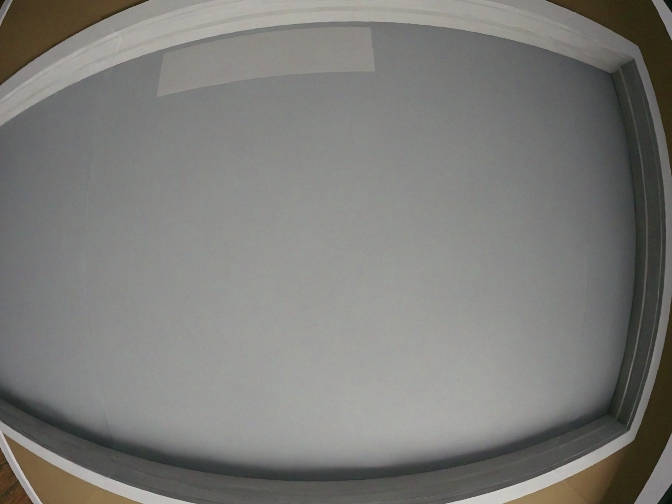

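Emit:
execute_actions([
  {"r2":{"base":{"translate_m":0.33}},"r1":{"base":{"rotate_rad":0.4}}},
], cameras=["r2_wrist_camera"])

Scene clock: 225.93 s.
r1.base_odometry: x=+1.064 y=-1.212 heading=-2.211 (m, m, rad; r1's odometry frame)
r1.turned_by_wheels: +0.400 (rad since the last result)
r1.turned_by_imu: +0.394 (rad since the last result)
r1.base_tilt: forward=+0.2 right=+2.0 (deg)
r1.lidar_m: 0.56 0.65 1.07 1.27 1.51 1.53 1.10 1.84 2.48 0.89 0.63 0.56
r1.head_depth_mm: 488 488 488 486 486 486 485 / 503 503 503 501 501 500 499 / 519 517 517 516 516 515 514 / 535 534 534 533 533 532 530 / 553 552 550 551 550 550 547 / 571 571 571 569 568 567 568 / 591 592 590 587 587 586 587
r1.base_status: done
r1.joint_positions: lift_m=+0.393 arm_m=-0.002 wrist_yaw_rad=+3.147 wrist_pitch_rad=-0.497 wrist_roll_rad=+0.012 gripper_m=+0.037 head_pan_rad=+0.003 head_tilt_rad=-0.007
r1.joint_status: not commanded
r1.on_its_own: wrist_yaw_rad is held at +3.149, not at its first target +3.108, by its stall guard, which is not easing now
r1.motor_effort: left_wheel=-3(7) right_wheel=+4(8) lift_m=+39(38) arm_m=+0(0) wrist_yaw_rad=+1(2) wrist_pitch_rad=+8(7) wrist_roll_rad=+0(1) gripper_m=+0(0) head_pan_rad=-1(1) head_tilt_rad=+4(3) (%)
r1.hand_pose: x=-0.0225 y=+0.0705 z=+0.3885 quat_wxyz=(+0.173, +0.688, +0.175, +0.682) (m; r1's base frame)
r1.wrist_depth_mm: - - - - - - 958 / - - - - - - 932 / - - - - - - 852 / 850 836 869 850 848 842 790 / 685 697 707 687 695 691 676 / 597 582 615 583 607 592 589 / 513 522 - - 494 512 503
r2.base_odometry: x=-1.398 y=+0.839 heading=+1.791 (m, m, rad; r2's odometry frame)
r2.turned_by_wheels: +0.001 (rad since the last result)
r2.turned_by_imu: +0.016 (rad since the last result)
r2.base_tilt: forward=+1.3 right=-1.3 (deg)
r2.lidar_m: 0.19 0.16 0.16 0.18 0.29 2.05 2.20 2.47 2.47 1.43 1.18 0.37
r2.head_depth_mm: - - - 306 328 357 380 / - - - - 290 302 322 / - - - - - - - / - - - - - - - / - - - - - - - / - - - - - - - / - - - - - - -
r2.base_status: translate_m off_target (by the wheels' count: +0.3298 of +0.3300)
r2.joint_positions: lift_m=+1.099 arm_m=+0.000 wrist_yaw_rad=+1.569 wrist_pitch_rad=-0.019 wrist_roll_rad=+0.018 gripper_m=+0.120 head_pan_rad=-0.007 head_tilt_rad=-0.210
r2.joint_status: not commanded
r2.on_its_own: left_wheel is at rest, and its effort (+31) is outside its rest range (-18 to +18)
r2.motor_effort: left_wheel=+31(63) right_wheel=+5(7) lift_m=+26(27) arm_m=-3(4) wrist_yaw_rad=+0(0) wrist_pitch_rad=+5(5) wrist_roll_rad=+0(1) gripper_m=+0(0) head_pan_rad=+1(2) head_tilt_rad=+4(4) (%)
r2.hand_pose: x=+0.2344 y=-0.1458 z=+1.2084 quat_wxyz=(+0.501, +0.509, -0.500, +0.490) (m; r2's base frame)
r2.wrist_depth_mm: 171 195 224 284 422 688 766 / 174 199 188 294 440 752 783 / 178 202 231 302 457 788 808 / 179 206 240 312 478 837 809 / 180 206 252 322 483 917 841 / 185 201 257 333 520 - 867 / 183 227 266 347 536 998 852
pictures: r2_wrist_camera
Images, in order (width x height): r2_wrist_camera 644x364.

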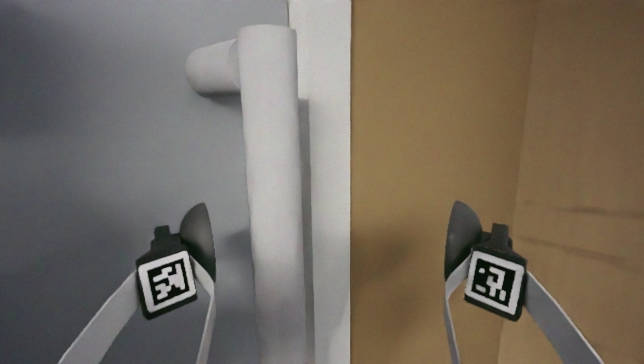

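Emit:
execute_actions([
  {"r2":{"base":{"translate_m":-0.2}}},
], cameras=[])

Emit:
execute_actions([
  {"r2":{"base":{"rotate_rad":0.6},"joints":{"arm_m":0.2}}},
], cameras=["r2_wrist_camera"])

Scene clock: 230.33 s.
r1.base_odometry: x=+1.064 y=-1.212 heading=-2.211 (m, m, rad; r1's odometry frame)
r1.turned_by_wheels: +0.000 (rad since the last result)
r1.turned_by_imu: +0.000 (rad since the last result)
r1.base_tilt: forward=+0.1 right=+2.0 (deg)
r1.lidar_m: 0.56 0.65 1.07 1.27 1.52 1.53 1.09 1.83 2.48 0.89 0.63 0.56
r1.head_depth_mm: 488 488 488 486 487 486 485 / 503 503 502 501 501 500 499 / 519 517 517 517 516 514 515 / 537 534 534 533 532 532 531 / 554 553 551 550 549 549 548 / 573 570 572 569 567 567 566 / 592 590 589 587 586 587 586
r1.base_status: not commanded
r1.joint_positions: lift_m=+0.393 arm_m=-0.002 wrist_yaw_rad=+3.147 wrist_pitch_rad=-0.497 wrist_roll_rad=+0.012 gripper_m=+0.037 head_pan_rad=+0.003 head_tilt_rad=-0.007
r1.joint_status: not commanded
r1.on_its_own: wrist_yaw_rad is held at +3.149, not at its first target +3.108, by its stall guard, which is not easing now
r1.motor_effort: left_wheel=-3(3) right_wheel=+4(4) lift_m=+39(39) arm_m=+0(0) wrist_yaw_rad=+1(2) wrist_pitch_rad=+7(7) wrist_roll_rad=+1(0) gripper_m=+0(0) head_pan_rad=-1(1) head_tilt_rad=+4(4) (%)
r1.hand_pose: x=-0.0225 y=+0.0705 z=+0.3885 quat_wxyz=(+0.173, +0.688, +0.175, +0.682) (m; r1's base frame)
r1.wrist_depth_mm: - - - - - - 976 / - - - - - - 914 / - - - - - - 881 / 842 852 846 857 844 863 790 / 693 702 716 686 688 715 680 / 587 591 605 598 599 598 594 / 512 533 - - 492 507 509
r2.base_odometry: x=-1.355 y=+0.644 heading=+1.791 (m, m, rad; r2's odometry frame)
r2.turned_by_wheels: +0.000 (rad since the last result)
r2.turned_by_imu: -0.001 (rad since the last result)
r2.base_tilt: forward=+1.4 right=-1.5 (deg)
r2.lidar_m: 0.35 0.29 0.29 0.32 0.50 1.87 2.03 2.34 2.34 1.61 1.33 0.67
r2.head_depth_mm: 474 501 499 421 661 722 815 / 429 455 466 502 519 476 624 / 379 399 421 447 474 505 544 / 339 356 373 393 414 438 465 / 307 320 335 351 367 386 406 / 287 292 303 316 330 345 361 / - - 285 290 299 312 325
r2.base_status: done
r2.joint_positions: lift_m=+1.099 arm_m=+0.000 wrist_yaw_rad=+1.569 wrist_pitch_rad=-0.019 wrist_roll_rad=+0.018 gripper_m=+0.120 head_pan_rad=-0.007 head_tilt_rad=-0.210
r2.joint_status: not commanded
r2.motor_effort: left_wheel=+0(22) right_wheel=-1(6) lift_m=+26(26) arm_m=-3(3) wrist_yaw_rad=-1(0) wrist_pitch_rad=+5(5) wrist_roll_rad=-1(1) gripper_m=+0(0) head_pan_rad=+1(2) head_tilt_rad=+4(4) (%)
r2.hand_pose: x=+0.2344 y=-0.1458 z=+1.2084 quat_wxyz=(+0.501, +0.509, -0.500, +0.490) (m; r2's base frame)
r2.wrist_depth_mm: 270 311 381 463 670 997 872 / 275 319 389 477 703 - 920 / 279 323 393 494 740 - 944 / 287 330 404 512 781 - 934 / 287 329 436 530 770 - 960 / 292 323 441 548 843 - 978 / 292 362 443 565 885 - 962
pictures: none
No camera images: the call's "cameras" was empty. Leave "cameras" out to get every camera's image.

Scene clock: 233.03 s.
r1.base_odometry: x=+1.064 y=-1.212 heading=-2.211 (m, m, rad; r1's odometry frame)
r1.turned_by_wheels: +0.000 (rad since the last result)
r1.turned_by_imu: +0.000 (rad since the last result)
r1.base_tilt: forward=+0.1 right=+2.1 (deg)
r1.lidar_m: 0.56 0.65 1.07 1.27 1.52 1.54 1.10 1.83 2.48 0.89 0.63 0.56
r1.head_depth_mm: 487 488 487 487 487 486 484 / 503 502 502 501 500 500 499 / 519 518 518 517 516 514 514 / 535 533 534 533 533 531 530 / 553 553 552 551 551 550 548 / 571 571 569 570 569 567 567 / 592 590 590 588 586 586 585
r1.base_status: not commanded
r1.joint_positions: lift_m=+0.393 arm_m=-0.002 wrist_yaw_rad=+3.147 wrist_pitch_rad=-0.497 wrist_roll_rad=+0.012 gripper_m=+0.037 head_pan_rad=+0.003 head_tilt_rad=-0.007
r1.joint_status: not commanded
r1.on_its_own: wrist_yaw_rad is held at +3.149, not at its first target +3.108, by its stall guard, which is not easing now
r1.motor_effort: left_wheel=-3(4) right_wheel=+4(4) lift_m=+38(39) arm_m=+0(0) wrist_yaw_rad=+1(1) wrist_pitch_rad=+8(7) wrist_roll_rad=+1(1) gripper_m=+0(1) head_pan_rad=-1(1) head_tilt_rad=+4(4) (%)
r1.hand_pose: x=-0.0225 y=+0.0705 z=+0.3885 quat_wxyz=(+0.173, +0.688, +0.175, +0.682) (m; r1's base frame)
r1.wrist_depth_mm: - - - - - - 998 / - - - - - - 926 / - - - - - - 865 / 830 861 842 838 851 854 773 / 706 702 686 703 696 690 686 / 583 591 608 584 595 584 586 / 519 524 - - 496 510 511
r2.base_odometry: x=-1.355 y=+0.644 heading=+2.391 (m, m, rad; r2's odometry frame)
r2.turned_by_wheels: +0.600 (rad since the last result)
r2.turned_by_imu: +0.607 (rad since the last result)
r2.base_tilt: forward=+1.4 right=-1.4 (deg)
r2.lidar_m: 0.29 0.29 0.34 0.59 1.97 2.12 2.34 2.33 1.53 1.33 0.58 0.34
r2.head_depth_mm: - - - - 290 308 327 / - - - - 285 298 317 / - - - - - 290 306 / - - - - - 285 298 / - - - - - - 289 / - - - - - - 284 / - - - - - - -
r2.base_status: done
r2.joint_positions: lift_m=+1.099 arm_m=+0.200 wrist_yaw_rad=+1.570 wrist_pitch_rad=-0.019 wrist_roll_rad=+0.018 gripper_m=+0.120 head_pan_rad=-0.007 head_tilt_rad=-0.210
r2.joint_status: all done
r2.motor_effort: left_wheel=-3(4) right_wheel=+4(9) lift_m=+26(26) arm_m=+4(8) wrist_yaw_rad=+0(0) wrist_pitch_rad=+5(5) wrist_roll_rad=-1(1) gripper_m=-1(0) head_pan_rad=+2(2) head_tilt_rad=+4(4) (%)
r2.hand_pose: x=+0.2344 y=-0.3450 z=+1.2084 quat_wxyz=(+0.501, +0.509, -0.500, +0.490) (m; r2's base frame)
r2.wrist_depth_mm: 248 259 275 288 303 330 355 / 254 268 282 267 313 342 363 / 262 277 292 302 321 352 383 / 272 284 303 311 333 367 401 / 277 290 315 320 346 387 415 / 283 295 323 332 359 - 432 / 295 313 334 341 374 416 461
pictures: r2_wrist_camera
Images, in order (width x height): r2_wrist_camera 644x364.

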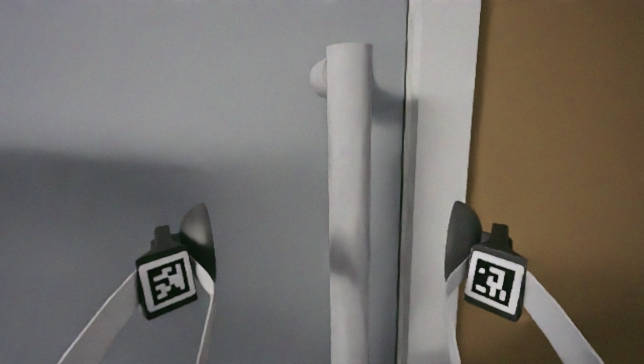

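Emit:
execute_actions([
  {"r2":{"base":{"translate_m":0.08},"joints":{"arm_m":0.215}},"r1":{"base":{"translate_m":0.34}}},
], cameras=[])

Emit:
execute_actions([
  {"r2":{"joints":{"gripper_m":-0.03}}},
], cameras=["r2_wrist_camera"])

Scene clock: 238.07 s.
r1.base_odometry: x=+0.861 y=-1.485 heading=-2.211 (m, m, rad; r1's odometry frame)
r1.turned_by_wheels: +0.000 (rad since the last result)
r1.turned_by_imu: -0.002 (rad since the last result)
r1.base_tilt: forward=+0.2 right=+1.9 (deg)
r1.lidar_m: 0.24 0.29 0.38 1.16 1.39 1.85 1.43 2.21 2.58 0.45 0.27 0.24
r1.head_depth_mm: - - - - - - - / - - - - - - - / - - - - - - - / - - - - - - - / - - - - - - - / - - - - - - - / - - - - - - -
r1.base_status: done
r1.joint_positions: lift_m=+0.393 arm_m=-0.002 wrist_yaw_rad=+3.147 wrist_pitch_rad=-0.497 wrist_roll_rad=+0.012 gripper_m=+0.037 head_pan_rad=+0.003 head_tilt_rad=-0.007
r1.joint_status: not commanded
r1.on_its_own: wrist_yaw_rad is held at +3.149, not at its first target +3.108, by its stall guard, which is not easing now
r1.motor_effort: left_wheel=-3(4) right_wheel=+4(9) lift_m=+38(39) arm_m=+0(0) wrist_yaw_rad=+2(1) wrist_pitch_rad=+7(7) wrist_roll_rad=+1(1) gripper_m=+0(0) head_pan_rad=-1(1) head_tilt_rad=+3(3) (%)
r1.hand_pose: x=-0.0225 y=+0.0705 z=+0.3885 quat_wxyz=(+0.173, +0.688, +0.175, +0.682) (m; r1's base frame)
r1.wrist_depth_mm: - - - - - 794 314 / - - - - - 689 318 / - - - - - 609 341 / 858 849 869 855 849 549 363 / 687 696 701 707 710 465 393 / 590 585 606 602 603 521 379 / 509 525 - - 497 520 361
r2.base_odometry: x=-1.413 y=+0.699 heading=+2.391 (m, m, rad; r2's odometry frame)
r2.turned_by_wheels: +0.000 (rad since the last result)
r2.turned_by_imu: -0.001 (rad since the last result)
r2.base_tilt: forward=+1.4 right=-1.3 (deg)
r2.lidar_m: 0.21 0.21 0.25 0.43 1.99 2.14 2.42 2.41 1.51 1.31 0.43 0.25
r2.head_depth_mm: - - - - - - - / - - - - - - - / - - - - - - - / - - - - - - - / - - - - - - - / - - - - - - - / - - - - - - -
r2.base_status: done
r2.joint_positions: lift_m=+1.099 arm_m=+0.215 wrist_yaw_rad=+1.570 wrist_pitch_rad=-0.019 wrist_roll_rad=+0.018 gripper_m=+0.120 head_pan_rad=-0.007 head_tilt_rad=-0.210
r2.joint_status: all done
r2.motor_effort: left_wheel=-3(3) right_wheel=+5(12) lift_m=+26(26) arm_m=+4(6) wrist_yaw_rad=+0(0) wrist_pitch_rad=+5(5) wrist_roll_rad=-1(0) gripper_m=+0(1) head_pan_rad=+3(2) head_tilt_rad=+4(4) (%)
r2.hand_pose: x=+0.2344 y=-0.3600 z=+1.2084 quat_wxyz=(+0.501, +0.509, -0.500, +0.490) (m; r2's base frame)
r2.wrist_depth_mm: 189 197 207 149 228 248 266 / 194 202 213 150 234 258 277 / 199 208 220 157 244 268 289 / 203 214 227 161 253 277 299 / 211 220 237 167 259 294 315 / 217 224 244 174 269 - 328 / 222 237 254 181 280 316 344
pictures: none
No camera images: the call's "cameras" was empty. Leave "cameras" out to get every camera's image.

Scene clock: 240.07 s.
r1.base_odometry: x=+0.861 y=-1.485 heading=-2.211 (m, m, rad; r1's odometry frame)
r1.turned_by_wheels: +0.000 (rad since the last result)
r1.turned_by_imu: +0.000 (rad since the last result)
r1.base_tilt: forward=+0.1 right=+1.7 (deg)
r1.lidar_m: 0.24 0.29 0.38 1.16 1.39 1.85 1.44 2.22 2.59 0.45 0.27 0.24
r1.head_depth_mm: - - - - - - - / - - - - - - - / - - - - - - - / - - - - - - - / - - - - - - - / - - - - - - - / - - - - - - -
r1.base_status: not commanded
r1.joint_positions: lift_m=+0.393 arm_m=-0.002 wrist_yaw_rad=+3.147 wrist_pitch_rad=-0.497 wrist_roll_rad=+0.012 gripper_m=+0.037 head_pan_rad=+0.003 head_tilt_rad=-0.007
r1.joint_status: not commanded
r1.on_its_own: wrist_yaw_rad is held at +3.149, not at its first target +3.108, by its stall guard, which is not easing now
r1.motor_effort: left_wheel=-4(3) right_wheel=+4(4) lift_m=+38(38) arm_m=+0(0) wrist_yaw_rad=+1(1) wrist_pitch_rad=+7(7) wrist_roll_rad=+1(1) gripper_m=+1(0) head_pan_rad=-2(1) head_tilt_rad=+3(3) (%)
r1.hand_pose: x=-0.0225 y=+0.0705 z=+0.3885 quat_wxyz=(+0.173, +0.688, +0.175, +0.682) (m; r1's base frame)
r1.wrist_depth_mm: - - - - - 791 313 / - - - - - 677 318 / - - - - - 605 340 / 829 867 845 849 869 555 367 / 696 686 692 705 698 469 390 / 587 589 609 581 601 511 379 / 517 533 - - 505 505 358
r2.base_odometry: x=-1.413 y=+0.699 heading=+2.391 (m, m, rad; r2's odometry frame)
r2.turned_by_wheels: +0.000 (rad since the last result)
r2.turned_by_imu: -0.001 (rad since the last result)
r2.base_tilt: forward=+1.3 right=-1.3 (deg)
r2.lidar_m: 0.21 0.21 0.25 0.44 2.00 2.14 2.42 2.41 1.52 1.31 0.43 0.25
r2.head_depth_mm: - - - - - - - / - - - - - - - / - - - - - - - / - - - - - - - / - - - - - - - / - - - - - - - / - - - - - - -
r2.base_status: not commanded
r2.joint_positions: lift_m=+1.099 arm_m=+0.215 wrist_yaw_rad=+1.571 wrist_pitch_rad=-0.019 wrist_roll_rad=+0.018 gripper_m=-0.029 head_pan_rad=-0.007 head_tilt_rad=-0.210
r2.joint_status: all done
r2.motor_effort: left_wheel=-5(5) right_wheel=+17(16) lift_m=+26(26) arm_m=+4(4) wrist_yaw_rad=-1(1) wrist_pitch_rad=+5(5) wrist_roll_rad=-1(1) gripper_m=-23(100) head_pan_rad=+1(1) head_tilt_rad=+4(4) (%)
r2.hand_pose: x=+0.2344 y=-0.3597 z=+1.2083 quat_wxyz=(+0.501, +0.509, -0.499, +0.491) (m; r2's base frame)
r2.wrist_depth_mm: 189 198 208 150 229 249 268 / 194 203 215 152 237 259 279 / 200 210 222 157 246 267 290 / 207 216 229 163 255 280 300 / 212 222 236 164 259 290 313 / 216 228 240 173 271 305 328 / 224 237 257 186 283 321 344
pictures: r2_wrist_camera
Images, in order (width x height): r2_wrist_camera 644x364.

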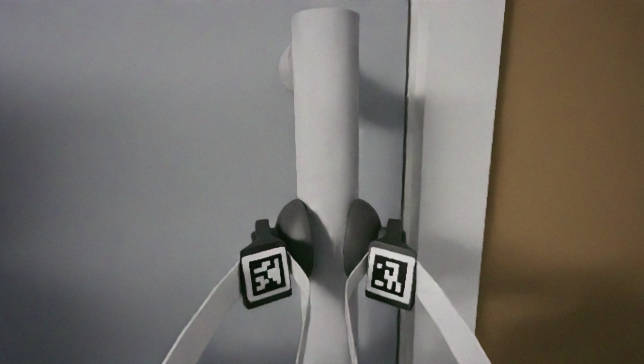

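Gripped. Pull and push.

Emit:
execute_actions([
  {"r2":{"base":{"translate_m":-0.3},"joints":{"arm_m":0.15}},"r1":{"base":{"translate_m":0.4}}},
], cameras=["r2_wrist_camera","r2_nav_camera","r1_nav_camera"])

Scene clock: 245.33 s.
r1.base_odometry: x=+0.622 y=-1.806 heading=-2.211 (m, m, rad; r1's odometry frame)
r1.turned_by_wheels: +0.000 (rad since the last result)
r1.turned_by_imu: -0.497 (rad since the last result)
r1.base_tilt: forward=-0.1 right=+1.9 (deg)
r1.lidar_m: - - 0.15 0.20 0.30 1.36 1.84 1.74 2.61 0.20 0.15 -
r1.head_depth_mm: - - - - - - - / - - - - - - - / - - - - - - - / - - - - - - - / - - - - - - - / - - - - - - - / - - - - - - -
r1.base_status: translate_m off_target (by the wheels' count: +0.3998 of +0.4000)
r1.joint_positions: lift_m=+0.393 arm_m=-0.002 wrist_yaw_rad=+3.142 wrist_pitch_rad=-0.497 wrist_roll_rad=+0.012 gripper_m=+0.037 head_pan_rad=+0.003 head_tilt_rad=-0.006
r1.joint_status: not commanded
r1.on_its_own: wrist_yaw_rad is held at +3.149, not at its first target +3.108, by its stall guard, which is not easing now; right_wheel is at rest, and its effort (+32) is outside its rest range (-18 to +18)
r1.motor_effort: left_wheel=+17(61) right_wheel=+32(98) lift_m=+41(41) arm_m=+0(1) wrist_yaw_rad=+6(38) wrist_pitch_rad=+8(8) wrist_roll_rad=+1(0) gripper_m=+0(0) head_pan_rad=-1(2) head_tilt_rad=+3(3) (%)
r1.hand_pose: x=-0.0213 y=+0.0705 z=+0.3884 quat_wxyz=(+0.175, +0.689, +0.173, +0.682) (m; r1's base frame)
r1.wrist_depth_mm: 912 289 - - 241 122 81 / - 326 - - 243 122 81 / - - 352 - 243 123 81 / 840 843 396 842 244 122 82 / 692 702 454 703 228 123 82 / 594 588 577 600 191 123 82 / 510 523 - - 245 123 81
r2.base_odometry: x=-1.194 y=+0.494 heading=+2.390 (m, m, rad; r2's odometry frame)
r2.turned_by_wheels: +0.000 (rad since the last result)
r2.turned_by_imu: -0.001 (rad since the last result)
r2.base_tilt: forward=+1.4 right=-1.4 (deg)
r2.lidar_m: 0.43 0.44 0.57 1.01 1.91 2.05 2.12 2.12 1.60 1.38 1.00 0.46
r2.head_depth_mm: 346 361 378 396 417 438 464 / 345 360 376 394 414 436 461 / 343 358 374 392 413 433 459 / 342 357 372 391 409 431 456 / 340 355 371 389 408 430 454 / 339 354 369 387 405 427 450 / 337 352 367 384 404 424 449
r2.base_status: done
r2.joint_positions: lift_m=+1.099 arm_m=+0.150 wrist_yaw_rad=+1.569 wrist_pitch_rad=-0.019 wrist_roll_rad=+0.018 gripper_m=-0.029 head_pan_rad=-0.007 head_tilt_rad=-0.210
r2.joint_status: all done
r2.motor_effort: left_wheel=-2(12) right_wheel=+3(15) lift_m=+27(26) arm_m=-4(6) wrist_yaw_rad=+0(26) wrist_pitch_rad=+5(5) wrist_roll_rad=-1(1) gripper_m=-14(22) head_pan_rad=+2(1) head_tilt_rad=+4(3) (%)
r2.hand_pose: x=+0.2344 y=-0.2957 z=+1.2084 quat_wxyz=(+0.501, +0.509, -0.500, +0.490) (m; r2's base frame)
r2.wrist_depth_mm: 339 343 349 348 355 542 584 / 350 353 360 364 359 570 615 / 363 365 371 376 374 591 635 / 374 378 384 385 386 616 669 / 387 394 393 - 403 635 711 / 398 406 414 - 419 658 738 / 414 428 429 435 426 692 770
pictures: r1_nav_camera (sideways: a quarter turn counterclockwise sets it upright), r2_nav_camera (sideways: a quarter turn counterclockwise sets it upright), r2_wrist_camera
Images, in order (width x height): r1_nav_camera 672x504, r2_nav_camera 672x504, r2_wrist_camera 644x364.

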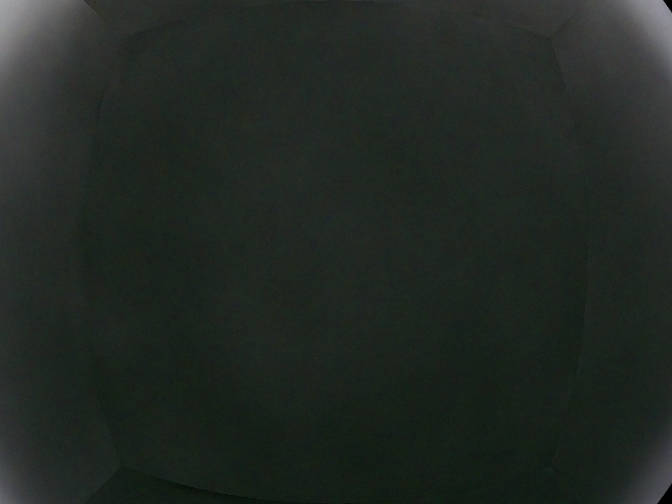

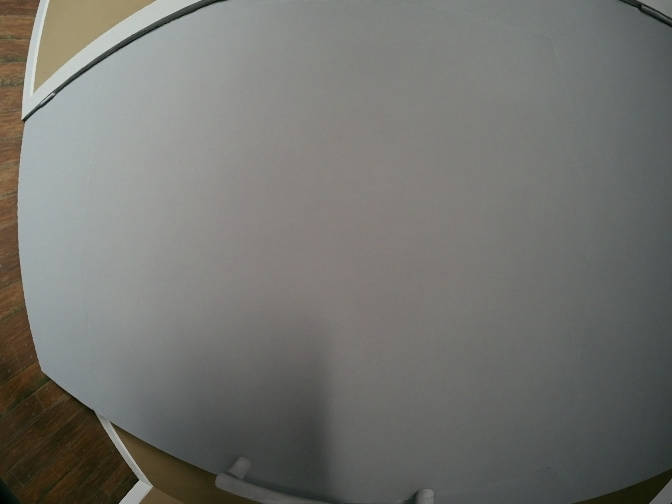

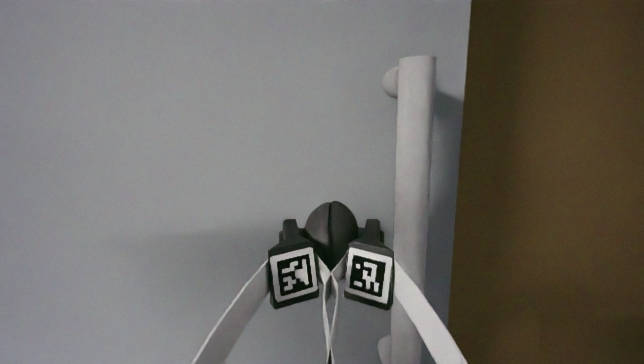

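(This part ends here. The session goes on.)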